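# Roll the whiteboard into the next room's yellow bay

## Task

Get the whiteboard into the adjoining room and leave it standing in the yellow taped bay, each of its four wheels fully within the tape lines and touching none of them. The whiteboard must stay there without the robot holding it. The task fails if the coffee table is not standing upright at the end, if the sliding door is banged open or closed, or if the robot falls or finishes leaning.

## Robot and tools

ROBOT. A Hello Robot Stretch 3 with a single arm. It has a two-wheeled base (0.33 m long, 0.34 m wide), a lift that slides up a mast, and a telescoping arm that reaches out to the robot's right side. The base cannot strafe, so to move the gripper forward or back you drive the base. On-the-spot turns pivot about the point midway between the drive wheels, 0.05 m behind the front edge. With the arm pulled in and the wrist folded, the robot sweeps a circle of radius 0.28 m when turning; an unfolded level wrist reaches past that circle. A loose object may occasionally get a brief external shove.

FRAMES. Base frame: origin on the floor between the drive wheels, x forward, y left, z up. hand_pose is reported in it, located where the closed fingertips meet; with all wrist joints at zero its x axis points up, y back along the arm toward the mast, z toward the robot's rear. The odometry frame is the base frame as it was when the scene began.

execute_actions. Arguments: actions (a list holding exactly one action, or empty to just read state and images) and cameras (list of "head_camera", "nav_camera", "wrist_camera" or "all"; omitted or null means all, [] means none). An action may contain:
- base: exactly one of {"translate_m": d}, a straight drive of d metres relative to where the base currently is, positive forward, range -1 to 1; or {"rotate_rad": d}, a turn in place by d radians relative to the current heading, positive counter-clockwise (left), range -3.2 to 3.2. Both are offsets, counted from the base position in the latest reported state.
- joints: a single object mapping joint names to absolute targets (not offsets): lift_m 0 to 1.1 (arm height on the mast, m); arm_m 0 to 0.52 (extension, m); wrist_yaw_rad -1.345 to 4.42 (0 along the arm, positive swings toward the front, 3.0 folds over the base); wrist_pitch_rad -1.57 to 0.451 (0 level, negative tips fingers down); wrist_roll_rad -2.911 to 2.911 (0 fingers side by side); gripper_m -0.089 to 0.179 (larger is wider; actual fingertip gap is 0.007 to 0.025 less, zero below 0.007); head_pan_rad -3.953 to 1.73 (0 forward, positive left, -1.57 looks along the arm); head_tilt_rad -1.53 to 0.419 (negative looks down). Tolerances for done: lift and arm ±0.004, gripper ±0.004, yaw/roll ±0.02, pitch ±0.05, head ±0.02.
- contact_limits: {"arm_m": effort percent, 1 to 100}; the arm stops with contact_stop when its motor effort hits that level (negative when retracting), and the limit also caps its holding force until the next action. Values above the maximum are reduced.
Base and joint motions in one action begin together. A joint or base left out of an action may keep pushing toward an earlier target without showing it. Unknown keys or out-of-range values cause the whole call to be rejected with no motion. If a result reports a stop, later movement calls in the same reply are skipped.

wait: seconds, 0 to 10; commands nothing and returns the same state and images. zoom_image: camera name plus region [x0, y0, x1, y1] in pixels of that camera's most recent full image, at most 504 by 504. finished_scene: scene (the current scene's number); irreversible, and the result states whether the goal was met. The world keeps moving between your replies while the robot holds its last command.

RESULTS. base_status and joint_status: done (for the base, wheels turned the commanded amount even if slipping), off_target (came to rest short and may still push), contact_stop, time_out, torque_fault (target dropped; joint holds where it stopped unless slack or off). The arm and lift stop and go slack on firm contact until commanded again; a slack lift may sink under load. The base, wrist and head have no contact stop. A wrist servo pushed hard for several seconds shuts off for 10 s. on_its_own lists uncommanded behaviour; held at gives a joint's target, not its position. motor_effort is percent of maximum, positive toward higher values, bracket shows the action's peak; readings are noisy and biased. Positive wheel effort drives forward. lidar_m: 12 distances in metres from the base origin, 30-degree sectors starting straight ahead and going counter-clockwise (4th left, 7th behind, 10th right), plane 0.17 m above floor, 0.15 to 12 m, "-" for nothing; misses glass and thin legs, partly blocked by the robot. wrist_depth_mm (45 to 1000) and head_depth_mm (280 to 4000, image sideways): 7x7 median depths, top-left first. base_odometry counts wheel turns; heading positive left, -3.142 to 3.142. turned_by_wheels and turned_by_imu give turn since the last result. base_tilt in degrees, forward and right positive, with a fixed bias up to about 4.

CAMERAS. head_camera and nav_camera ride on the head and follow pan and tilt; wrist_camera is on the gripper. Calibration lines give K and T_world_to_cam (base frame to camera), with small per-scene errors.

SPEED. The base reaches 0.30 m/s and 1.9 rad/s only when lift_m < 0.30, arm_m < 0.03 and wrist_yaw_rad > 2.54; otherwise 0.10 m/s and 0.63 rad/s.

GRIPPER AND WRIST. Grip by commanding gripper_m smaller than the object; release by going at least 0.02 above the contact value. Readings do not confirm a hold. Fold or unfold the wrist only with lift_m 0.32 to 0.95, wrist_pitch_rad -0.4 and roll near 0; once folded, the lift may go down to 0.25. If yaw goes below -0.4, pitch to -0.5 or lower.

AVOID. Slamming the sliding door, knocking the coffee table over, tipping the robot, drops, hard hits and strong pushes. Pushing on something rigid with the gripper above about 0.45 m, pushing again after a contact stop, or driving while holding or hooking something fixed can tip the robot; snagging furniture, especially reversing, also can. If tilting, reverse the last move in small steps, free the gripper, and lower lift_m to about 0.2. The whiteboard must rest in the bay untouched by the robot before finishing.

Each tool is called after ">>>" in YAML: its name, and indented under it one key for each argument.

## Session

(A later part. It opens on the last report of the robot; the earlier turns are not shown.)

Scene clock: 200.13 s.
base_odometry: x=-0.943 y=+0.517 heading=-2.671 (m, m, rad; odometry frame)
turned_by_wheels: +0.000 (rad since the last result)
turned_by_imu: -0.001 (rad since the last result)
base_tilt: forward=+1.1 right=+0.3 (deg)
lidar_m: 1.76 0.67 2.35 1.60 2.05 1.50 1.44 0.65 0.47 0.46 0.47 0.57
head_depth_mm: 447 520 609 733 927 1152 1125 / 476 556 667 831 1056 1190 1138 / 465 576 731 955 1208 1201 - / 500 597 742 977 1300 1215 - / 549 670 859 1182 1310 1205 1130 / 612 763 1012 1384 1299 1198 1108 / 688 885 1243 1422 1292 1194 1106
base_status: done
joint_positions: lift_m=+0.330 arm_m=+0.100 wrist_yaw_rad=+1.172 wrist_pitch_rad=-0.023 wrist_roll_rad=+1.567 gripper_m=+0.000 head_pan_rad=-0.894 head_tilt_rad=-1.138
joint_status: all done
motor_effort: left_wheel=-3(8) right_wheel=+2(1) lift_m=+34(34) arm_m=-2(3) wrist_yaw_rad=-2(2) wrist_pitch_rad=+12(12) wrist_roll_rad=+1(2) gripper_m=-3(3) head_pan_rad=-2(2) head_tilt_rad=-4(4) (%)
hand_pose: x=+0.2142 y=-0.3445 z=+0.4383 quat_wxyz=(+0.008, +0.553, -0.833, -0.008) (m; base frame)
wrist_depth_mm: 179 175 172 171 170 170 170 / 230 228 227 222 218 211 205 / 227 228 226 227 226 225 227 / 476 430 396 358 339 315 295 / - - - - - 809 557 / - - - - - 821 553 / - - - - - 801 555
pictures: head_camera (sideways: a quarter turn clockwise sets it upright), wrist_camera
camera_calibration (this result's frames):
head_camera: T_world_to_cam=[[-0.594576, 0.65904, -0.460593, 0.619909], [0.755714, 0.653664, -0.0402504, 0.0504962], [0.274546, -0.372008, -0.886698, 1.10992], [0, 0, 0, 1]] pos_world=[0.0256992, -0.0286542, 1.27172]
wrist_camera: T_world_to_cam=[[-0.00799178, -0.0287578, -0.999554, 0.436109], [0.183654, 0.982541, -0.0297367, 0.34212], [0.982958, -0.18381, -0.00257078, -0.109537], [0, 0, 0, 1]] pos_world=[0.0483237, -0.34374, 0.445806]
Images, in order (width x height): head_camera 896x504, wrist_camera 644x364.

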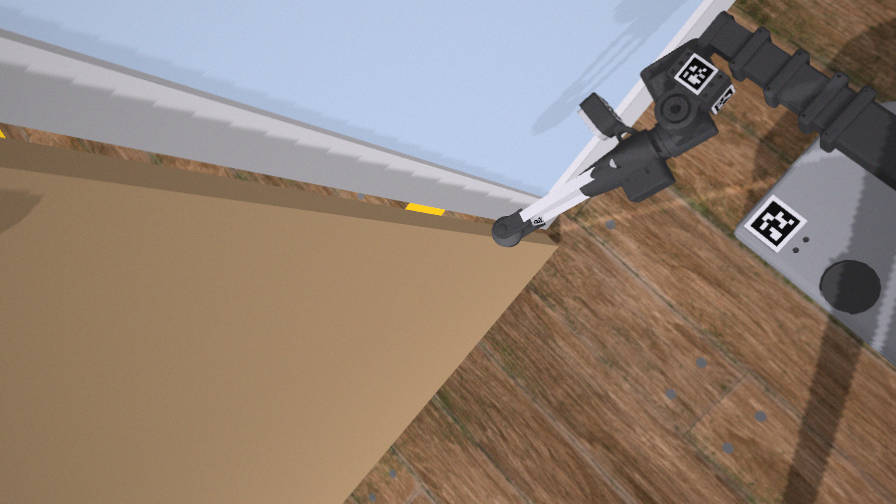

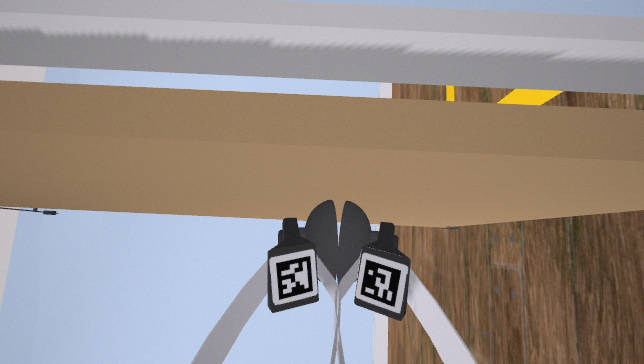

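>>> execute_actions:
  actions:
    - {"joints":{"wrist_roll_rad":-1.57,"arm_m":0.172},"contact_limits":{"arm_m":12}}
  cameras: ["wrist_camera","head_camera"]

Scene clock: 211.40 s.
base_odometry: x=-0.943 y=+0.517 heading=-2.671 (m, m, rad; odometry frame)
turned_by_wheels: +0.000 (rad since the last result)
turned_by_imu: -0.001 (rad since the last result)
base_tilt: forward=+1.1 right=+0.3 (deg)
lidar_m: 1.76 0.67 2.35 1.60 2.05 1.50 1.44 0.65 0.47 0.46 0.47 0.57
head_depth_mm: 447 519 608 735 904 1191 1123 / 476 557 666 830 1006 1216 1131 / 465 576 730 925 1268 1212 - / 499 598 742 989 1298 1216 - / 550 670 858 1186 1309 1202 1127 / 611 764 1012 1389 1303 1196 1110 / 688 887 1249 1419 1298 1195 1104
base_status: not commanded
joint_positions: lift_m=+0.330 arm_m=+0.172 wrist_yaw_rad=+1.172 wrist_pitch_rad=-0.023 wrist_roll_rad=-1.567 gripper_m=+0.000 head_pan_rad=-0.894 head_tilt_rad=-1.138
joint_status: all done
motor_effort: left_wheel=-3(3) right_wheel=+2(2) lift_m=+34(34) arm_m=+3(4) wrist_yaw_rad=-2(2) wrist_pitch_rad=+12(11) wrist_roll_rad=-1(5) gripper_m=-3(3) head_pan_rad=-3(2) head_tilt_rad=-4(4) (%)
contact_limits: arm_m 12 (drawing in: default 15, maximum 25; extending or still: default 21, maximum 35)
hand_pose: x=+0.2142 y=-0.4158 z=+0.4386 quat_wxyz=(+0.833, +0.011, +0.005, +0.553) (m; base frame)
wrist_depth_mm: 480 539 548 547 551 557 564 / 329 327 331 332 336 336 339 / 237 236 238 239 239 242 244 / 223 217 212 206 204 201 197 / 214 213 215 - 215 210 206 / 187 186 182 - 186 184 184 / 171 172 171 172 172 168 168
pictures: head_camera (sideways: a quarter turn clockwise sets it upright), wrist_camera
camera_calibration (this result's frames):
head_camera: T_world_to_cam=[[-0.594576, 0.65904, -0.460593, 0.619909], [0.755714, 0.653664, -0.0402504, 0.0504962], [0.274546, -0.372008, -0.886698, 1.10992], [0, 0, 0, 1]] pos_world=[0.0256992, -0.0286542, 1.27172]
wrist_camera: T_world_to_cam=[[0.0551135, 0.000376305, 0.99848, -0.443386], [-0.573889, -0.818309, 0.0319855, -0.201365], [0.817077, -0.574779, -0.0448839, -0.23111], [0, 0, 0, 1]] pos_world=[0.0977101, -0.297449, 0.438779]
Images, in order (width x height): head_camera 896x504, wrist_camera 644x364.

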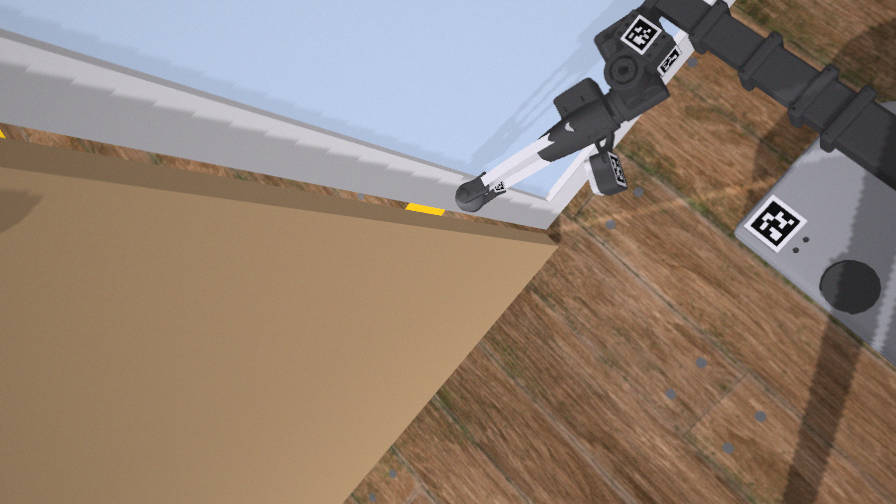

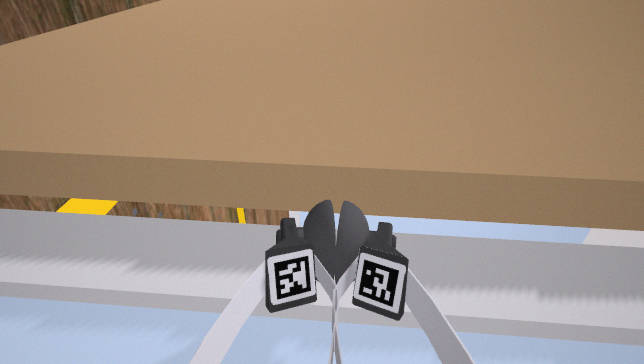

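>>> execute_actions:
  actions:
    - {"base":{"translate_m":0.06}}
  cameras: ["wrist_camera","head_camera"]

Scene clock: 216.73 s.
base_odometry: x=-0.996 y=+0.490 heading=-2.671 (m, m, rad; odometry frame)
turned_by_wheels: +0.000 (rad since the last result)
turned_by_imu: -0.013 (rad since the last result)
base_tilt: forward=+1.1 right=+0.2 (deg)
lidar_m: 1.68 0.62 2.36 1.59 2.15 1.56 1.50 0.66 0.47 0.46 0.46 0.56
head_depth_mm: 441 506 607 734 902 1191 1125 / 1926 1714 667 817 1004 1216 1130 / 454 541 709 936 1272 1210 - / 494 591 733 965 1288 1217 - / 541 661 846 1174 1303 1198 1134 / 601 751 998 1389 1303 1191 1109 / 674 869 1208 1424 1297 1198 1105
base_status: done
joint_positions: lift_m=+0.330 arm_m=+0.172 wrist_yaw_rad=+1.173 wrist_pitch_rad=-0.023 wrist_roll_rad=-1.567 gripper_m=+0.000 head_pan_rad=-0.894 head_tilt_rad=-1.138
joint_status: not commanded
motor_effort: left_wheel=-1(15) right_wheel=+0(27) lift_m=+34(34) arm_m=+3(3) wrist_yaw_rad=-2(6) wrist_pitch_rad=+12(13) wrist_roll_rad=-1(1) gripper_m=-4(3) head_pan_rad=-3(2) head_tilt_rad=-4(4) (%)
hand_pose: x=+0.2143 y=-0.4155 z=+0.4386 quat_wxyz=(+0.833, +0.011, +0.005, +0.553) (m; base frame)
wrist_depth_mm: 473 497 506 510 514 515 527 / 313 313 316 317 317 321 325 / 228 229 228 230 231 232 233 / 189 187 184 180 182 182 182 / 501 663 196 - 184 180 175 / 178 178 - - - - - / 155 155 156 156 156 157 157
pictures: head_camera (sideways: a quarter turn clockwise sets it upright), wrist_camera
camera_calibration (this result's frames):
head_camera: T_world_to_cam=[[-0.594534, 0.659082, -0.460586, 0.6199], [0.755758, 0.653613, -0.0402502, 0.0504956], [0.274517, -0.372022, -0.886702, 1.10992], [0, 0, 0, 1]] pos_world=[0.0256971, -0.0286553, 1.27172]
wrist_camera: T_world_to_cam=[[0.0553754, 0.000541509, 0.998465, -0.443321], [-0.573068, -0.818874, 0.0322267, -0.20164], [0.817635, -0.573973, -0.0450352, -0.230775], [0, 0, 0, 1]] pos_world=[0.0976851, -0.297336, 0.438746]
Images, in order (width x height): head_camera 896x504, wrist_camera 644x364.

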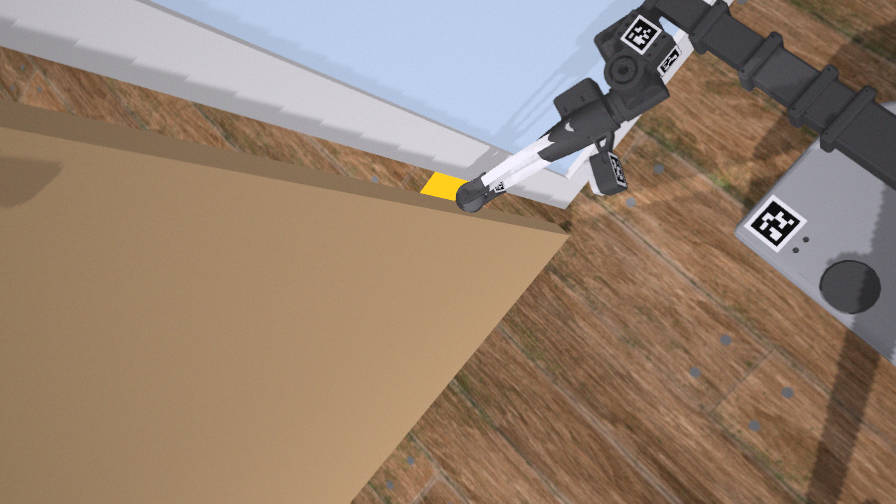

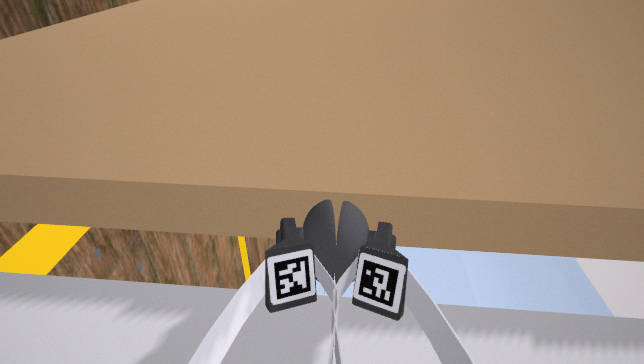

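>>> execute_actions:
  actions:
    - {"base":{"translate_m":0.3}}

Scene clock: 226.27 s.
base_odometry: x=-1.264 y=+0.354 heading=-2.671 (m, m, rad; odometry frame)
turned_by_wheels: +0.000 (rad since the last result)
turned_by_imu: -0.003 (rad since the last result)
base_tilt: forward=+1.1 right=+0.2 (deg)
lidar_m: 1.66 2.03 0.40 1.57 2.35 1.88 1.80 0.65 0.46 0.45 0.46 0.55
head_depth_mm: 2050 1818 1623 1459 1349 1197 1121 / 1956 1794 1620 1455 1358 1212 1133 / 447 537 706 1428 1319 1212 - / 488 584 723 951 1283 1213 - / 535 653 831 1152 1310 1201 1129 / 592 739 978 1369 1300 1193 1107 / 664 854 1193 1414 1295 1191 1103
base_status: done
joint_positions: lift_m=+0.330 arm_m=+0.172 wrist_yaw_rad=+1.172 wrist_pitch_rad=-0.023 wrist_roll_rad=-1.567 gripper_m=+0.000 head_pan_rad=-0.894 head_tilt_rad=-1.138
joint_status: not commanded
motor_effort: left_wheel=-1(10) right_wheel=+0(29) lift_m=+34(34) arm_m=+3(3) wrist_yaw_rad=-1(10) wrist_pitch_rad=+12(13) wrist_roll_rad=-1(1) gripper_m=-3(3) head_pan_rad=-3(3) head_tilt_rad=-4(4) (%)
hand_pose: x=+0.2143 y=-0.4157 z=+0.4386 quat_wxyz=(+0.833, +0.011, +0.005, +0.553) (m; base frame)
wrist_depth_mm: 462 468 482 480 488 483 489 / 297 296 298 300 301 303 303 / 217 216 218 218 220 219 220 / 185 182 179 176 172 172 174 / 520 682 - - 182 178 174 / 537 758 - - - - - / 543 786 - - - - -
pictures: head_camera (sideways: a quarter turn clockwise sets it upright), nav_camera (sideways: a quarter turn counterclockwise sets it upright), wrist_camera
camera_calibration (this result's frames):
head_camera: T_world_to_cam=[[-0.594534, 0.659082, -0.460586, 0.6199], [0.755758, 0.653613, -0.0402502, 0.0504956], [0.274517, -0.372022, -0.886702, 1.10992], [0, 0, 0, 1]] pos_world=[0.0256971, -0.0286553, 1.27172]
nav_camera: T_world_to_cam=[[0.605078, -0.689723, 0.397697, -0.478163], [-0.752116, -0.659029, 0.00136022, 0.0568267], [0.261156, -0.299937, -0.917516, 1.14336], [0, 0, 0, 1]] pos_world=[0.033472, 0.0505856, 1.23914]
wrist_camera: T_world_to_cam=[[0.0554367, 0.000488594, 0.998462, -0.443335], [-0.57361, -0.818494, 0.0322485, -0.201551], [0.817251, -0.574515, -0.0450943, -0.230934], [0, 0, 0, 1]] pos_world=[0.0976962, -0.297426, 0.438739]
Images, in order (width x height): head_camera 896x504, nav_camera 672x504, wrist_camera 644x364.

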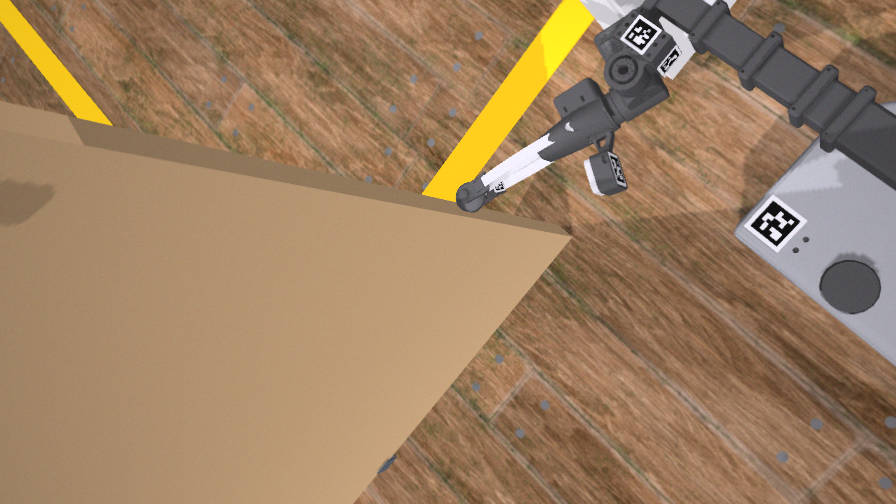

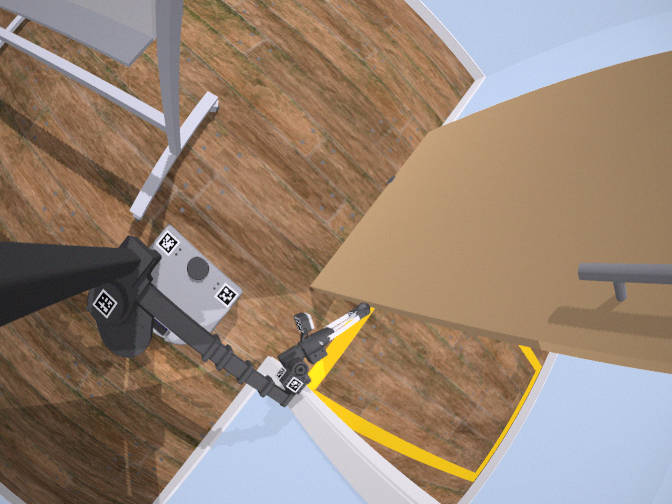

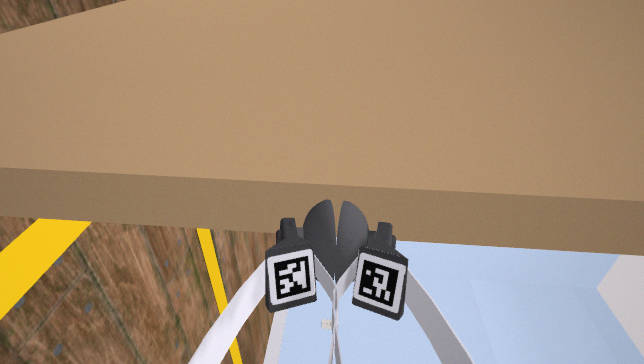

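>>> execute_actions:
  actions:
    - {"base":{"translate_m":0.45},"joints":{"head_pan_rad":-1.5,"head_tilt_rad":-0.95}}

Scene clock: 240.20 s.
base_odometry: x=-1.665 y=+0.150 heading=-2.671 (m, m, rad; odometry frame)
turned_by_wheels: +0.000 (rad since the last result)
turned_by_imu: -0.001 (rad since the last result)
base_tilt: forward=+1.1 right=+0.2 (deg)
lidar_m: 1.52 1.57 2.06 2.15 1.65 2.34 1.84 0.70 0.76 2.48 0.45 0.54
head_depth_mm: 2245 2371 1967 1671 1453 1287 1148 / 2276 2352 1939 1647 1447 1277 1151 / 2299 2335 1938 1653 1434 1263 1155 / 2305 2300 1911 1626 1429 1232 1139 / 2337 2305 1909 1625 1424 1239 1132 / 2376 2264 1875 1615 1436 1216 1131 / 2388 2244 1867 1586 801 1108 1123
base_status: done
joint_positions: lift_m=+0.330 arm_m=+0.172 wrist_yaw_rad=+1.172 wrist_pitch_rad=-0.023 wrist_roll_rad=-1.567 gripper_m=+0.000 head_pan_rad=-1.493 head_tilt_rad=-0.951
joint_status: all done
motor_effort: left_wheel=-1(9) right_wheel=+0(28) lift_m=+33(34) arm_m=+3(3) wrist_yaw_rad=-2(13) wrist_pitch_rad=+12(13) wrist_roll_rad=-1(1) gripper_m=-3(3) head_pan_rad=-2(26) head_tilt_rad=+1(10) (%)
hand_pose: x=+0.2143 y=-0.4157 z=+0.4386 quat_wxyz=(+0.833, +0.011, +0.005, +0.553) (m; base frame)
wrist_depth_mm: 433 444 440 442 459 454 458 / 275 277 278 279 281 284 286 / 202 203 203 204 204 206 206 / 184 179 175 173 168 167 164 / 522 686 - - 182 179 174 / 531 761 - - - - - / 545 778 - - - - -
pictures: head_camera (sideways: a quarter turn clockwise sets it upright), nav_camera (sideways: a quarter turn counterclockwise sets it upright), wrist_camera
camera_calibration (this result's frames):
head_camera: T_world_to_cam=[[-0.111144, 0.779279, -0.616743, 0.820381], [0.993387, 0.105095, -0.0462282, 0.0568393], [0.0287918, -0.617802, -0.785806, 0.980267], [0, 0, 0, 1]] pos_world=[0.00649333, -0.0396673, 1.27889]
nav_camera: T_world_to_cam=[[0.103419, -0.821612, 0.560588, -0.687286], [-0.992889, -0.11869, 0.00921545, 0.0480675], [0.0589647, -0.557554, -0.828044, 1.02832], [0, 0, 0, 1]] pos_world=[0.0581693, 0.0143674, 1.23633]
wrist_camera: T_world_to_cam=[[0.0551836, 0.000607274, 0.998476, -0.443309], [-0.573677, -0.818448, 0.0322037, -0.201522], [0.81722, -0.57458, -0.0448165, -0.231089], [0, 0, 0, 1]] pos_world=[0.0977052, -0.297446, 0.438767]
Images, in order (width x height): head_camera 896x504, nav_camera 672x504, wrist_camera 644x364.

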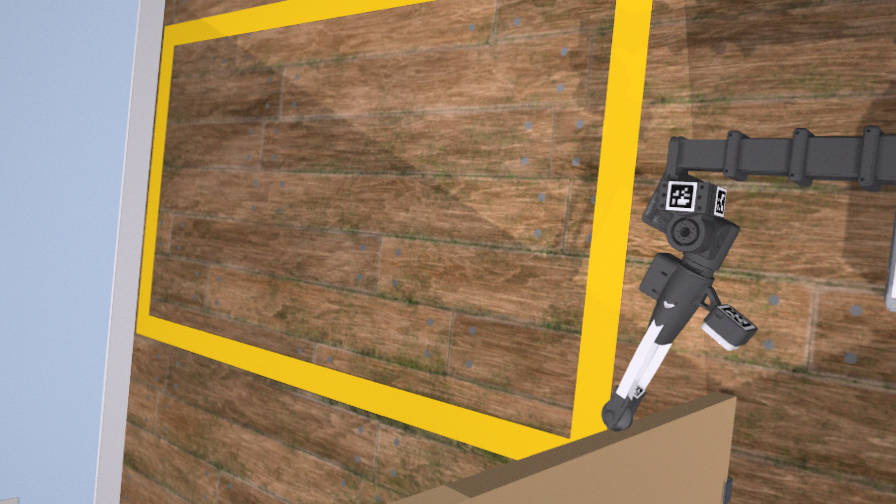

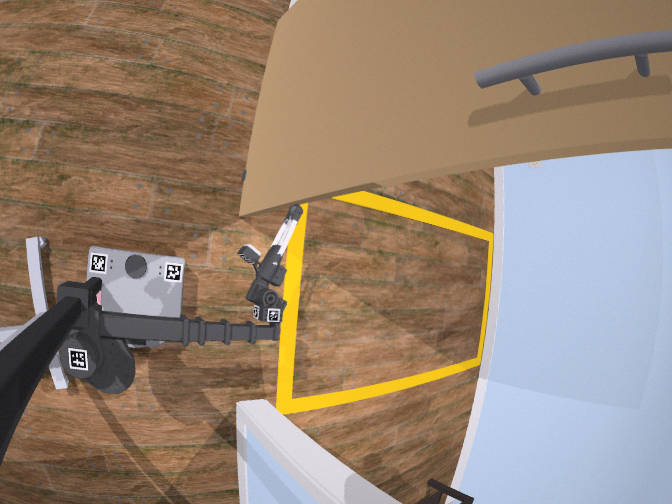

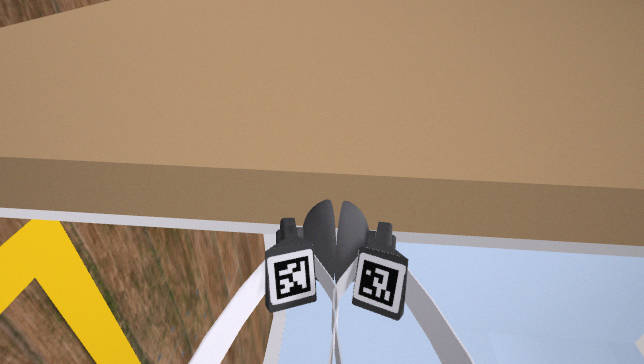

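>>> execute_actions:
  actions:
    - {"base":{"translate_m":0.065},"joints":{"head_pan_rad":-1.0,"head_tilt_rad":-1.15}}

Scene clock: 261.80 s.
base_odometry: x=-1.723 y=+0.121 heading=-2.671 (m, m, rad; odometry frame)
turned_by_wheels: +0.000 (rad since the last result)
turned_by_imu: -0.002 (rad since the last result)
base_tilt: forward=+1.1 right=+0.2 (deg)
lidar_m: 1.45 1.50 2.04 2.04 0.42 2.41 1.84 0.75 2.59 2.48 0.45 0.54
head_depth_mm: 2075 1817 1617 1461 1348 1211 1124 / 2059 1794 1610 1456 1355 1232 1123 / 1998 1791 1596 1446 1299 1211 - / 439 533 689 994 1296 1220 - / 470 570 727 999 1291 1200 1125 / 508 630 823 1190 1303 1195 1106 / 553 700 951 1371 1301 1188 1106
base_status: done
joint_positions: lift_m=+0.330 arm_m=+0.172 wrist_yaw_rad=+1.172 wrist_pitch_rad=-0.023 wrist_roll_rad=-1.567 gripper_m=+0.000 head_pan_rad=-1.007 head_tilt_rad=-1.136
joint_status: all done
motor_effort: left_wheel=-1(10) right_wheel=+0(30) lift_m=+34(34) arm_m=+2(2) wrist_yaw_rad=-2(2) wrist_pitch_rad=+12(13) wrist_roll_rad=-1(1) gripper_m=-4(4) head_pan_rad=+3(24) head_tilt_rad=-5(18) (%)
hand_pose: x=+0.2142 y=-0.4158 z=+0.4385 quat_wxyz=(+0.833, +0.011, +0.005, +0.553) (m; base frame)
wrist_depth_mm: 433 434 438 440 444 446 454 / 270 273 274 276 279 278 279 / 198 199 200 200 202 202 204 / 184 179 174 172 168 166 163 / 324 316 303 - 283 179 174 / 524 745 - - 318 312 305 / 549 781 - - - - -
pictures: head_camera (sideways: a quarter turn clockwise sets it upright), nav_camera (sideways: a quarter turn counterclockwise sets it upright), wrist_camera
camera_calibration (this result's frames):
head_camera: T_world_to_cam=[[-0.516127, 0.721463, -0.461631, 0.620783], [0.824669, 0.564178, -0.0402926, 0.0501305], [0.231373, -0.401489, -0.886156, 1.10947], [0, 0, 0, 1]] pos_world=[0.0223597, -0.0307125, 1.27176]
nav_camera: T_world_to_cam=[[0.523188, -0.75316, 0.398777, -0.479071], [-0.821637, -0.570009, 0.00141037, 0.0571855], [0.226245, -0.328388, -0.917047, 1.14296], [0, 0, 0, 1]] pos_world=[0.0390414, 0.0471137, 1.23911]
wrist_camera: T_world_to_cam=[[0.055494, 0.000465592, 0.998459, -0.443339], [-0.573828, -0.81834, 0.0322748, -0.201525], [0.817094, -0.574734, -0.0451458, -0.230987], [0, 0, 0, 1]] pos_world=[0.0976998, -0.297466, 0.438732]
Images, in order (width x height): head_camera 896x504, nav_camera 672x504, wrist_camera 644x364.

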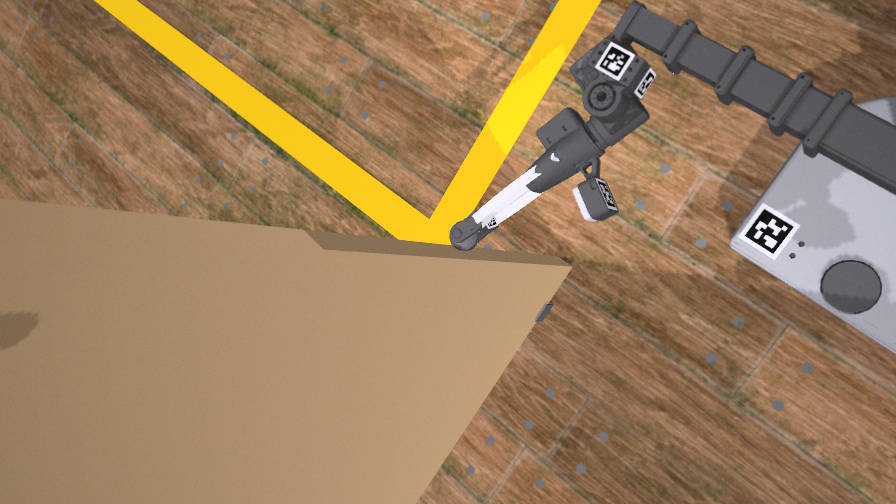

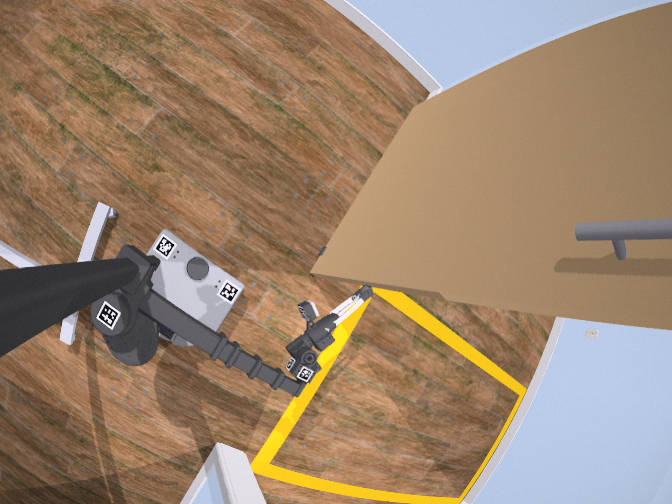

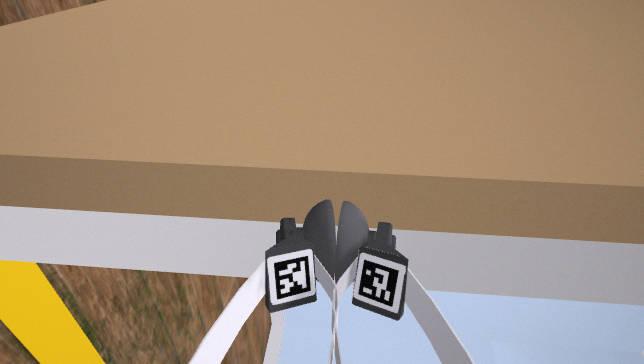

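>>> execute_actions:
  actions:
    - {"joints":{"arm_m":0.0,"wrist_roll_rad":0.0,"wrist_pitch_rad":-0.4}}
  cameras: []

>>> execute_actions:
  actions:
    - {"base":{"translate_m":0.1},"joints":{"wrist_yaw_rad":2.9,"head_pan_rad":-2.6,"head_tilt_rad":-0.8}}
  cameras: []

>>> execute_actions:
  actions:
    - {"base":{"translate_m":0.2},"joints":{"lift_m":0.29}}
  cameras: []

>>> execute_actions:
  actions:
    - {"base":{"rotate_rad":-1.415}}
  cameras: ["head_camera","nav_camera"]

Scene clock: 300.33 s.
base_odometry: x=-1.723 y=+0.121 heading=-2.671 (m, m, rad; odometry frame)
turned_by_wheels: +0.000 (rad since the last result)
turned_by_imu: -0.001 (rad since the last result)
base_tilt: forward=+1.1 right=+0.3 (deg)
lidar_m: 1.45 1.50 2.03 2.05 0.42 2.40 1.84 0.75 2.58 2.48 0.45 0.54
head_depth_mm: 2086 1822 1615 1457 1330 1221 1126 / 2072 1821 1615 1455 1325 1233 - / 2005 1800 1604 1451 1321 1243 - / 439 532 690 1015 1293 1201 - / 471 572 728 996 1301 1197 1125 / 508 629 822 1188 1298 1199 1105 / 553 698 949 1367 1294 1195 1106
base_status: not commanded
joint_positions: lift_m=+0.330 arm_m=+0.000 wrist_yaw_rad=+1.172 wrist_pitch_rad=-0.412 wrist_roll_rad=-0.006 gripper_m=+0.000 head_pan_rad=-1.007 head_tilt_rad=-1.136
joint_status: all done
motor_effort: left_wheel=-1(1) right_wheel=+0(0) lift_m=+34(34) arm_m=-2(3) wrist_yaw_rad=-1(1) wrist_pitch_rad=+6(14) wrist_roll_rad=+2(4) gripper_m=-3(4) head_pan_rad=+2(2) head_tilt_rad=-4(4) (%)
hand_pose: x=+0.1861 y=-0.2330 z=+0.3438 quat_wxyz=(+0.659, +0.502, -0.494, +0.264) (m; base frame)
wrist_depth_mm: - - - 565 334 235 205 / - - - 609 347 244 352 / 943 963 970 662 366 253 960 / 751 764 787 724 385 281 821 / 636 652 645 - 382 321 677 / 550 550 566 - 370 548 579 / 481 477 492 492 473 500 504
pictures: none
No camera images: the call's "cameras" was empty. Leave "cameras" out to get every camera's image.

Scene clock: 302.50 s.
base_odometry: x=-1.812 y=+0.075 heading=-2.671 (m, m, rad; odometry frame)
turned_by_wheels: +0.000 (rad since the last result)
turned_by_imu: +0.000 (rad since the last result)
base_tilt: forward=+1.1 right=+0.2 (deg)
lidar_m: 1.35 1.40 1.90 2.02 0.51 0.49 1.83 0.83 2.58 2.48 0.41 0.54
head_depth_mm: 1360 1752 2245 1937 1603 1377 1198 / 1061 1290 1648 1864 1594 1372 1205 / 870 1021 1236 1551 1596 1369 1195 / 732 835 977 1167 1456 1357 1183 / 757 855 992 1159 1460 1356 1181 / 2735 2676 2313 1862 1558 1346 1174 / 2831 2727 2284 1849 1557 1331 1173
base_status: done
joint_positions: lift_m=+0.330 arm_m=+0.000 wrist_yaw_rad=+2.897 wrist_pitch_rad=-0.412 wrist_roll_rad=-0.005 gripper_m=+0.000 head_pan_rad=-2.593 head_tilt_rad=-0.804
joint_status: all done
motor_effort: left_wheel=-2(3) right_wheel=+0(3) lift_m=+34(34) arm_m=-3(2) wrist_yaw_rad=+1(3) wrist_pitch_rad=+6(6) wrist_roll_rad=+2(2) gripper_m=-3(4) head_pan_rad=-3(32) head_tilt_rad=+1(17) (%)
hand_pose: x=+0.0332 y=+0.0732 z=+0.3438 quat_wxyz=(+0.228, +0.703, +0.060, +0.671) (m; base frame)
wrist_depth_mm: - - - - - - - / - - - - - - - / 954 - 987 997 - - - / 766 - 791 799 782 805 817 / 498 525 652 - 665 667 680 / 541 552 570 - 579 571 574 / 481 - - 493 494 498 499
pictures: none
No camera images: the call's "cameras" was empty. Leave "cameras" out to get every camera's image.

Scene clock: 305.17 s.
base_odometry: x=-1.990 y=-0.015 heading=-2.671 (m, m, rad; odometry frame)
turned_by_wheels: +0.000 (rad since the last result)
turned_by_imu: +0.000 (rad since the last result)
base_tilt: forward=+1.1 right=+0.3 (deg)
lidar_m: 1.15 1.19 1.61 2.00 2.36 0.65 1.81 1.01 2.58 0.38 0.40 0.54
head_depth_mm: 1344 1735 2263 1930 1610 1374 1210 / 1050 1280 1634 1876 1596 1367 1198 / 881 1014 1212 1528 1588 1371 1194 / 946 1054 1191 1383 1535 1358 1195 / 2774 2712 2339 1874 1578 1348 1184 / 2896 2824 2305 1861 1564 1343 1172 / 2891 2850 2291 1845 1547 1332 1170
base_status: done
joint_positions: lift_m=+0.290 arm_m=+0.000 wrist_yaw_rad=+2.898 wrist_pitch_rad=-0.413 wrist_roll_rad=-0.005 gripper_m=+0.000 head_pan_rad=-2.593 head_tilt_rad=-0.803
joint_status: all done
motor_effort: left_wheel=-1(9) right_wheel=+0(4) lift_m=+20(30) arm_m=-2(3) wrist_yaw_rad=+1(1) wrist_pitch_rad=+7(7) wrist_roll_rad=+2(2) gripper_m=-3(2) head_pan_rad=-2(3) head_tilt_rad=+1(1) (%)
hand_pose: x=+0.0330 y=+0.0731 z=+0.3042 quat_wxyz=(+0.228, +0.703, +0.061, +0.671) (m; base frame)
wrist_depth_mm: - - - - - - - / - - - - - - - / 883 - 901 903 926 932 955 / 690 - 720 724 730 742 760 / 553 575 593 - 611 614 617 / 503 504 - - 527 518 528 / - - - 448 451 457 457
pictures: none
No camera images: the call's "cameras" was empty. Leave "cameras" out to get every camera's image.

Scene clock: 307.27 s.
base_odometry: x=-1.990 y=-0.015 heading=+2.197 (m, m, rad; odometry frame)
turned_by_wheels: -1.415 (rad since the last result)
turned_by_imu: -1.395 (rad since the last result)
base_tilt: forward=+1.1 right=+0.3 (deg)
lidar_m: 0.38 0.42 0.64 1.15 1.25 1.93 1.99 1.78 0.64 1.12 1.01 0.39
head_depth_mm: 2147 2335 2398 1931 1614 1376 1202 / 1353 2500 2306 1924 1596 1374 1201 / 1062 1287 2368 1892 1598 1362 1191 / 878 1004 2272 1789 1572 1355 1177 / 745 838 971 1871 1529 1355 1180 / 648 719 800 1803 1143 1265 1176 / 574 626 700 850 1523 1310 1171
base_status: done
joint_positions: lift_m=+0.290 arm_m=+0.000 wrist_yaw_rad=+2.898 wrist_pitch_rad=-0.413 wrist_roll_rad=-0.005 gripper_m=+0.000 head_pan_rad=-2.593 head_tilt_rad=-0.803
joint_status: not commanded
motor_effort: left_wheel=+2(12) right_wheel=-3(7) lift_m=+20(20) arm_m=-2(2) wrist_yaw_rad=+1(1) wrist_pitch_rad=+7(7) wrist_roll_rad=+2(2) gripper_m=-3(4) head_pan_rad=-3(2) head_tilt_rad=+1(1) (%)
hand_pose: x=+0.0330 y=+0.0731 z=+0.3042 quat_wxyz=(+0.228, +0.703, +0.061, +0.671) (m; base frame)
wrist_depth_mm: - - - - - 673 453 / - - - - - 677 455 / 881 - 928 904 923 667 456 / 694 - 706 717 727 672 460 / 575 579 595 - 615 590 455 / 500 504 - - 524 517 455 / - - - 450 449 452 432
pictures: head_camera (sideways: a quarter turn clockwise sets it upright), nav_camera (sideways: a quarter turn counterclockwise sets it upright)
camera_calibration (this result's frames):
head_camera: T_world_to_cam=[[0.558922, 0.400483, -0.726099, 0.958792], [0.538117, -0.841394, -0.0498537, 0.0643458], [-0.630901, -0.362862, -0.68578, 0.854211], [0, 0, 0, 1]] pos_world=[-0.0315928, -0.0198792, 1.28519]
nav_camera: T_world_to_cam=[[-0.606849, -0.416886, 0.676712, -0.834254], [-0.55455, 0.83201, 0.0152573, 0.0375255], [-0.569392, -0.366012, -0.736089, 0.91259], [0, 0, 0, 1]] pos_world=[0.0341647, -0.0449913, 1.23572]
Images, in order (width x height): head_camera 896x504, nav_camera 672x504.

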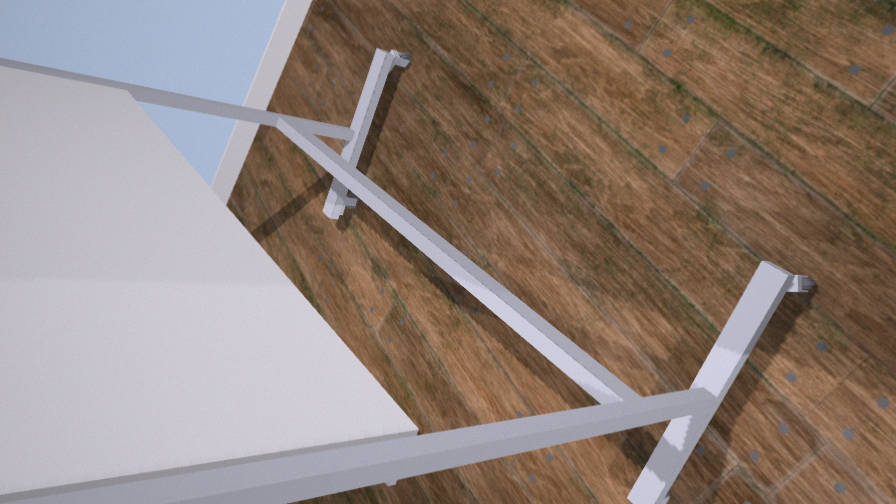

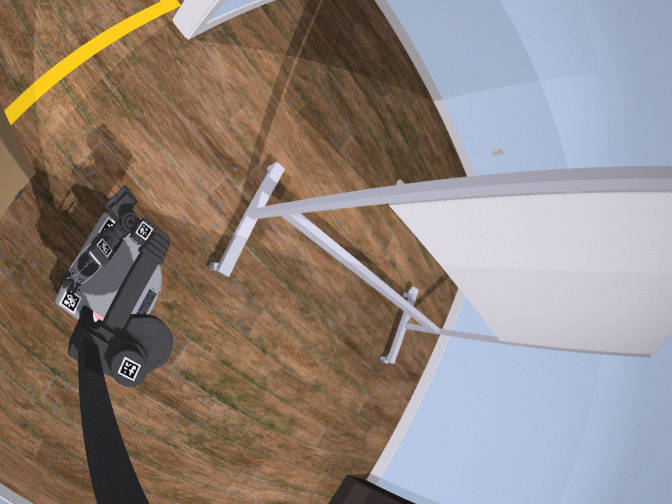

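>>> execute_actions:
  actions:
    - {"base":{"translate_m":-1.0},"joints":{"head_pan_rad":-2.2,"head_tilt_rad":-1.0}}
  cameras: ["nav_camera"]

>>> execute_actions:
  actions:
    - {"base":{"translate_m":-0.92},"joints":{"head_pan_rad":-0.9,"head_tilt_rad":-1.0}}
  cameras: ["nav_camera"]

Scene clock: 329.53 s.
base_odometry: x=-1.404 y=-0.825 heading=+2.197 (m, m, rad; odometry frame)
turned_by_wheels: +0.000 (rad since the last result)
turned_by_imu: -0.006 (rad since the last result)
base_tilt: forward=+1.1 right=+0.2 (deg)
lidar_m: 1.38 1.49 1.30 1.29 1.40 1.05 1.29 0.91 2.15 2.47 1.80 0.75
head_depth_mm: 1633 1814 1863 1616 1421 1269 1152 / 780 973 1783 1598 1389 1265 1157 / 710 849 1847 1481 1404 1257 1170 / 653 768 1836 1530 1403 1256 - / 603 700 1747 1577 1395 1246 - / 560 644 1701 1578 1342 1240 1150 / 522 595 689 1561 1342 1236 1120
base_status: done
joint_positions: lift_m=+0.290 arm_m=+0.000 wrist_yaw_rad=+2.898 wrist_pitch_rad=-0.413 wrist_roll_rad=-0.005 gripper_m=+0.000 head_pan_rad=-2.207 head_tilt_rad=-0.988
joint_status: all done
motor_effort: left_wheel=+3(8) right_wheel=-3(9) lift_m=+20(20) arm_m=-2(3) wrist_yaw_rad=+1(1) wrist_pitch_rad=+7(7) wrist_roll_rad=+2(2) gripper_m=-3(3) head_pan_rad=+3(20) head_tilt_rad=-4(15) (%)
hand_pose: x=+0.0330 y=+0.0731 z=+0.3042 quat_wxyz=(+0.228, +0.703, +0.061, +0.671) (m; base frame)
wrist_depth_mm: - - - - - - - / - - - - - - - / 864 - 886 911 911 940 938 / 699 - 724 728 726 735 734 / 575 577 595 - 602 605 611 / 498 496 - - 526 518 524 / - - - 449 448 452 456
pictures: nav_camera (sideways: a quarter turn counterclockwise sets it upright)
camera_calibration (this result's frames):
nav_camera: T_world_to_cam=[[-0.47138, -0.705, 0.529883, -0.64378], [-0.828595, 0.559795, 0.00768572, 0.0490573], [-0.302045, -0.435436, -0.848036, 1.05651], [0, 0, 0, 1]] pos_world=[0.056297, -0.0212842, 1.23671]
Images, in order (width x height): nav_camera 672x504.

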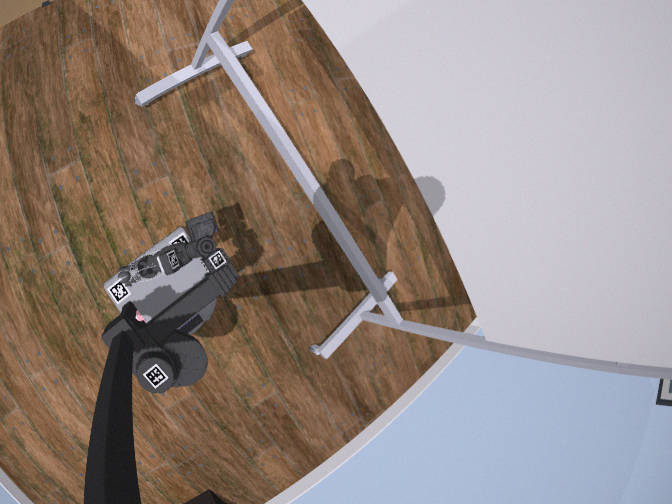

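Scene clock: 334.30 s.
base_odometry: x=-0.865 y=-1.571 heading=+2.197 (m, m, rad; odometry frame)
turned_by_wheels: +0.000 (rad since the last result)
turned_by_imu: -0.005 (rad since the last result)
base_tilt: forward=+1.1 right=+0.2 (deg)
lidar_m: 2.29 1.78 1.43 0.49 0.48 0.39 0.38 0.42 0.63 2.35 0.63 1.56
head_depth_mm: 567 639 1804 1617 1415 1269 1143 / 594 677 801 1554 1388 1262 1141 / 634 726 1803 1597 1366 1242 1171 / 678 783 1838 1532 1401 1219 1148 / 726 852 1817 1523 1396 1249 1125 / 783 1986 1820 1566 1386 1247 1122 / 852 2070 1717 1568 1380 1233 1119
base_status: done
joint_positions: lift_m=+0.290 arm_m=+0.000 wrist_yaw_rad=+2.898 wrist_pitch_rad=-0.413 wrist_roll_rad=-0.005 gripper_m=+0.000 head_pan_rad=-0.907 head_tilt_rad=-0.988
joint_status: all done
motor_effort: left_wheel=+3(5) right_wheel=-3(7) lift_m=+20(20) arm_m=-2(3) wrist_yaw_rad=+1(1) wrist_pitch_rad=+7(7) wrist_roll_rad=+2(2) gripper_m=-3(4) head_pan_rad=+3(31) head_tilt_rad=-4(1) (%)
hand_pose: x=+0.0330 y=+0.0731 z=+0.3042 quat_wxyz=(+0.228, +0.703, +0.061, +0.671) (m; base frame)
wrist_depth_mm: - 482 487 - - - - / 492 - 538 - - - - / 515 - 581 901 923 931 957 / 522 - 643 718 725 732 751 / 511 577 600 - 605 603 621 / 490 505 - - 529 520 524 / - - - 448 446 454 455
pictures: nav_camera (sideways: a quarter turn counterclockwise sets it upright)
camera_calibration (this result's frames):
nav_camera: T_world_to_cam=[[0.553447, -0.642776, 0.529656, -0.649735], [-0.760897, -0.648827, 0.00767448, 0.0486589], [0.338722, -0.407261, -0.848178, 1.05279], [0, 0, 0, 1]] pos_world=[0.0400159, 0.0426956, 1.23671]
Images, in order (width x height): nav_camera 672x504.

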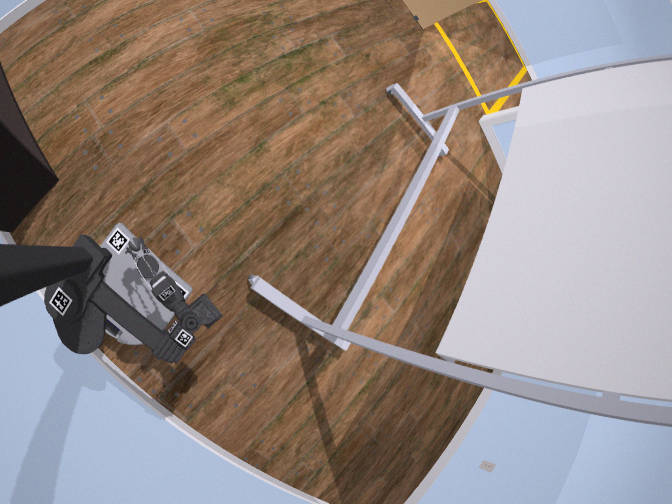

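>>> execute_actions:
  actions:
    - {"base":{"rotate_rad":-0.149},"joints":{"lift_m":0.345}}
  cameras: ["head_camera"]

>>> execute_actions:
  actions:
    - {"joints":{"wrist_yaw_rad":1.57,"arm_m":0.39,"gripper_m":0.04}}
  cameras: []

>>> execute_actions:
  actions:
    - {"joints":{"wrist_pitch_rad":0.0,"gripper_m":0.12}}
  cameras: ["head_camera","wrist_camera"]

Scene clock: 344.07 s.
base_odometry: x=-0.865 y=-1.571 heading=+2.048 (m, m, rad; odometry frame)
turned_by_wheels: -0.149 (rad since the last result)
turned_by_imu: -0.148 (rad since the last result)
base_tilt: forward=+1.1 right=+0.3 (deg)
lidar_m: 1.56 2.04 1.48 0.49 0.50 0.40 0.38 0.40 0.54 1.41 0.64 2.43
head_depth_mm: 2270 2227 1873 1625 1421 1270 1142 / 578 2100 1864 1609 1414 1263 1142 / 589 686 825 1444 1380 1260 1172 / 618 718 1791 1586 1405 1223 1146 / 650 761 1819 1522 1401 1246 1125 / 685 811 1812 1511 1386 1238 1119 / 722 864 1798 1542 1377 1238 1115
base_status: done
joint_positions: lift_m=+0.345 arm_m=+0.000 wrist_yaw_rad=+2.898 wrist_pitch_rad=-0.413 wrist_roll_rad=-0.005 gripper_m=+0.000 head_pan_rad=-0.907 head_tilt_rad=-0.988
joint_status: all done
motor_effort: left_wheel=+2(9) right_wheel=-3(7) lift_m=+36(37) arm_m=-2(2) wrist_yaw_rad=+1(1) wrist_pitch_rad=+7(7) wrist_roll_rad=+2(2) gripper_m=-4(3) head_pan_rad=+2(2) head_tilt_rad=-4(4) (%)
hand_pose: x=+0.0330 y=+0.0731 z=+0.3584 quat_wxyz=(+0.228, +0.703, +0.061, +0.671) (m; base frame)
wrist_depth_mm: - 461 - - - - - / 465 - - - - - - / 510 - 927 - - - - / 560 - 764 814 829 827 846 / 592 625 670 - 682 678 688 / 543 571 586 - 585 587 595 / 489 509 - 503 509 514 521
pictures: head_camera (sideways: a quarter turn clockwise sets it upright)
camera_calibration (this result's frames):
head_camera: T_world_to_cam=[[-0.537737, 0.604902, -0.587309, 0.784635], [0.767991, 0.638866, -0.045164, 0.0568265], [0.347892, -0.475335, -0.808101, 1.00731], [0, 0, 0, 1]] pos_world=[0.0278499, -0.0321235, 1.2774]
Images, in order (width x height): head_camera 896x504.

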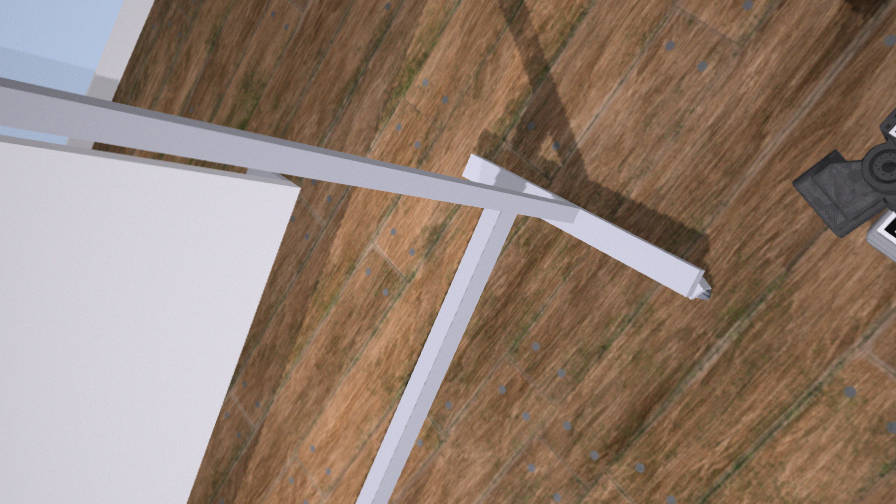

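Scene clock: 348.13 s.
base_odometry: x=-0.865 y=-1.571 heading=+2.048 (m, m, rad; odometry frame)
turned_by_wheels: +0.000 (rad since the last result)
turned_by_imu: -0.001 (rad since the last result)
base_tilt: forward=+1.1 right=+0.3 (deg)
lidar_m: 1.57 2.04 1.47 0.49 0.50 0.40 0.38 0.40 0.53 1.42 0.63 2.42
head_depth_mm: 2272 2212 1867 1612 1473 1273 1170 / 578 2109 1859 1616 1414 1266 1144 / 588 686 824 1442 1360 1260 1135 / 618 718 1799 1587 1397 1226 1133 / 649 760 1809 1527 1396 1250 1123 / 684 811 1814 1511 1388 1246 1122 / 723 863 1808 1530 1379 1237 1116
base_status: not commanded
joint_positions: lift_m=+0.345 arm_m=+0.390 wrist_yaw_rad=+1.571 wrist_pitch_rad=-0.413 wrist_roll_rad=-0.005 gripper_m=+0.040 head_pan_rad=-0.907 head_tilt_rad=-0.988
joint_status: all done
motor_effort: left_wheel=+2(2) right_wheel=-2(3) lift_m=+36(36) arm_m=+2(3) wrist_yaw_rad=-1(3) wrist_pitch_rad=+7(7) wrist_roll_rad=+2(2) gripper_m=+1(95) head_pan_rad=+2(2) head_tilt_rad=-4(5) (%)
hand_pose: x=+0.2037 y=-0.5347 z=+0.3584 quat_wxyz=(+0.593, +0.591, -0.385, +0.388) (m; base frame)
wrist_depth_mm: - - - - 196 - - / - - - - 218 - - / 978 - - 968 240 - - / 789 785 804 806 275 851 853 / 652 664 686 672 697 683 698 / 561 564 568 565 - 576 588 / 490 496 393 402 421 480 516
pictures: none
No camera images: the call's "cameras" was empty. Leave "cameras" out to get every camera's image.

Scene clock: 349.43 s.
base_odometry: x=-0.865 y=-1.571 heading=+2.048 (m, m, rad; odometry frame)
turned_by_wheels: +0.000 (rad since the last result)
turned_by_imu: +0.000 (rad since the last result)
base_tilt: forward=+1.1 right=+0.2 (deg)
lidar_m: 1.56 2.04 1.47 0.49 0.50 0.40 0.38 0.40 0.54 1.42 0.63 2.43
head_depth_mm: 2275 2224 1871 1615 1448 1270 1166 / 578 2114 1859 1614 1396 1264 1139 / 589 686 824 1441 1368 1257 1139 / 617 717 1800 1590 1398 1223 1136 / 650 762 1824 1531 1396 1240 1127 / 684 808 1817 1520 1390 1243 1121 / 724 864 1806 1537 1377 1235 1116
base_status: not commanded
joint_positions: lift_m=+0.345 arm_m=+0.390 wrist_yaw_rad=+1.571 wrist_pitch_rad=-0.023 wrist_roll_rad=-0.005 gripper_m=+0.120 head_pan_rad=-0.907 head_tilt_rad=-0.988
joint_status: all done
motor_effort: left_wheel=+2(2) right_wheel=-3(3) lift_m=+36(36) arm_m=+3(3) wrist_yaw_rad=+0(1) wrist_pitch_rad=+12(14) wrist_roll_rad=+2(2) gripper_m=+0(98) head_pan_rad=+2(2) head_tilt_rad=-4(4) (%)
hand_pose: x=+0.2342 y=-0.5346 z=+0.4533 quat_wxyz=(+0.507, +0.505, -0.492, +0.495) (m; base frame)
wrist_depth_mm: - - - - 199 - - / - - - - 209 - - / - - - - 221 - - / - - - - 225 - - / - - - - 245 - - / 910 972 971 877 246 - - / 745 743 763 748 725 769 821
pictures: head_camera (sideways: a quarter turn clockwise sets it upright), wrist_camera
camera_calibration (this result's frames):
head_camera: T_world_to_cam=[[-0.537737, 0.604902, -0.587309, 0.784635], [0.767991, 0.638866, -0.045164, 0.0568265], [0.347892, -0.475335, -0.808101, 1.00731], [0, 0, 0, 1]] pos_world=[0.0278499, -0.0321235, 1.2774]
wrist_camera: T_world_to_cam=[[0.0281945, -0.999157, 0.029838, -0.548039], [-0.234738, -0.0356331, -0.971405, 0.50621], [0.97165, 0.0203842, -0.235545, 0.0532952], [0, 0, 0, 1]] pos_world=[0.0824942, -0.530625, 0.520641]
Images, in order (width x height): head_camera 896x504, wrist_camera 644x364.

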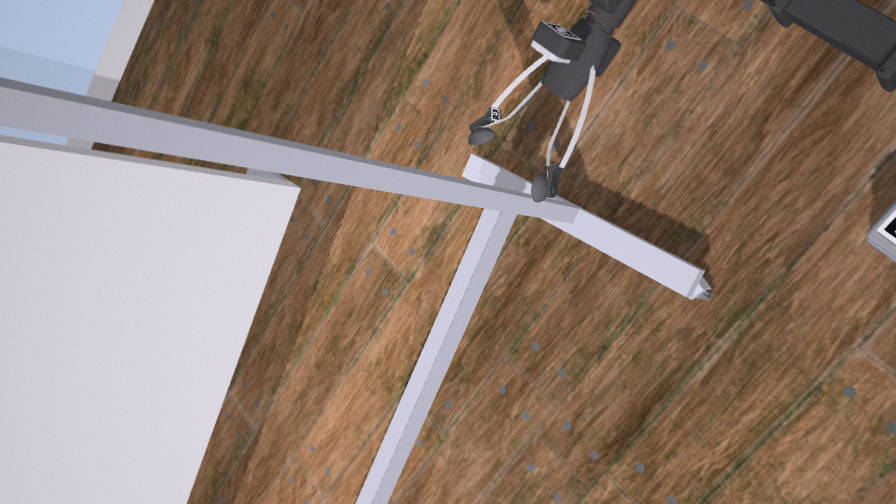

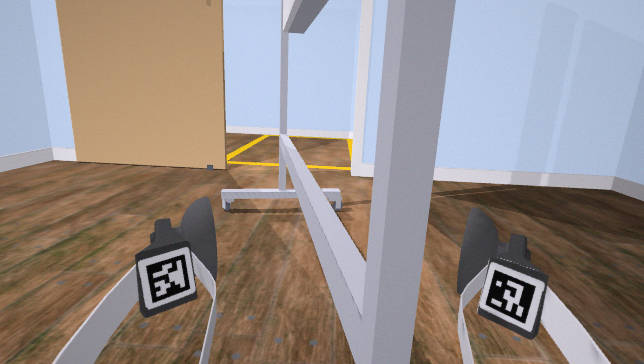

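>>> execute_actions:
  actions:
    - {"base":{"translate_m":0.088},"joints":{"arm_m":0.434}}
  cameras: ["wrist_camera"]

Scene clock: 357.90 s.
base_odometry: x=-0.905 y=-1.493 heading=+2.048 (m, m, rad; odometry frame)
turned_by_wheels: +0.000 (rad since the last result)
turned_by_imu: -0.001 (rad since the last result)
base_tilt: forward=+1.1 right=+0.3 (deg)
lidar_m: 1.48 2.04 1.47 1.27 0.59 0.49 0.47 0.49 0.66 1.74 0.60 2.33
head_depth_mm: 523 628 1841 1606 1379 1273 1170 / 542 627 738 1549 1412 1266 1143 / 568 655 1721 1602 1322 1244 1139 / 596 693 1769 1586 1398 1216 1136 / 627 734 1823 1526 1392 1253 1125 / 660 782 1809 1509 1392 1243 1125 / 697 834 1806 1525 1379 1233 1119
base_status: done
joint_positions: lift_m=+0.345 arm_m=+0.434 wrist_yaw_rad=+1.571 wrist_pitch_rad=-0.023 wrist_roll_rad=-0.005 gripper_m=+0.120 head_pan_rad=-0.907 head_tilt_rad=-0.988
joint_status: all done
motor_effort: left_wheel=+2(7) right_wheel=-3(2) lift_m=+36(36) arm_m=+3(3) wrist_yaw_rad=-1(0) wrist_pitch_rad=+12(12) wrist_roll_rad=+2(2) gripper_m=+1(0) head_pan_rad=+2(2) head_tilt_rad=-4(4) (%)
hand_pose: x=+0.2343 y=-0.5786 z=+0.4533 quat_wxyz=(+0.507, +0.505, -0.493, +0.496) (m; base frame)
wrist_depth_mm: - - - 119 - - - / - - - 123 - - - / - - - 128 - - - / - - - 133 - - - / - - - 138 - - - / 936 961 971 145 998 - - / 745 741 760 151 780 770 817
pictures: wrist_camera
camera_calibration (this result's frames):
wrist_camera: T_world_to_cam=[[0.0281879, -0.999157, 0.0298442, -0.592005], [-0.234517, -0.035633, -0.971459, 0.504673], [0.971703, 0.0203844, -0.235324, 0.0540864], [0, 0, 0, 1]] pos_world=[0.0824857, -0.574626, 0.520664]
Images, in order (width x height): wrist_camera 644x364.

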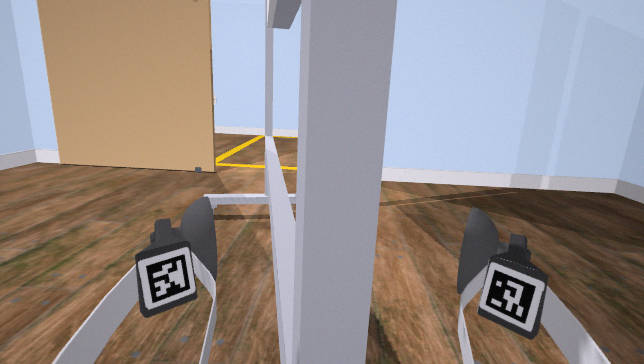

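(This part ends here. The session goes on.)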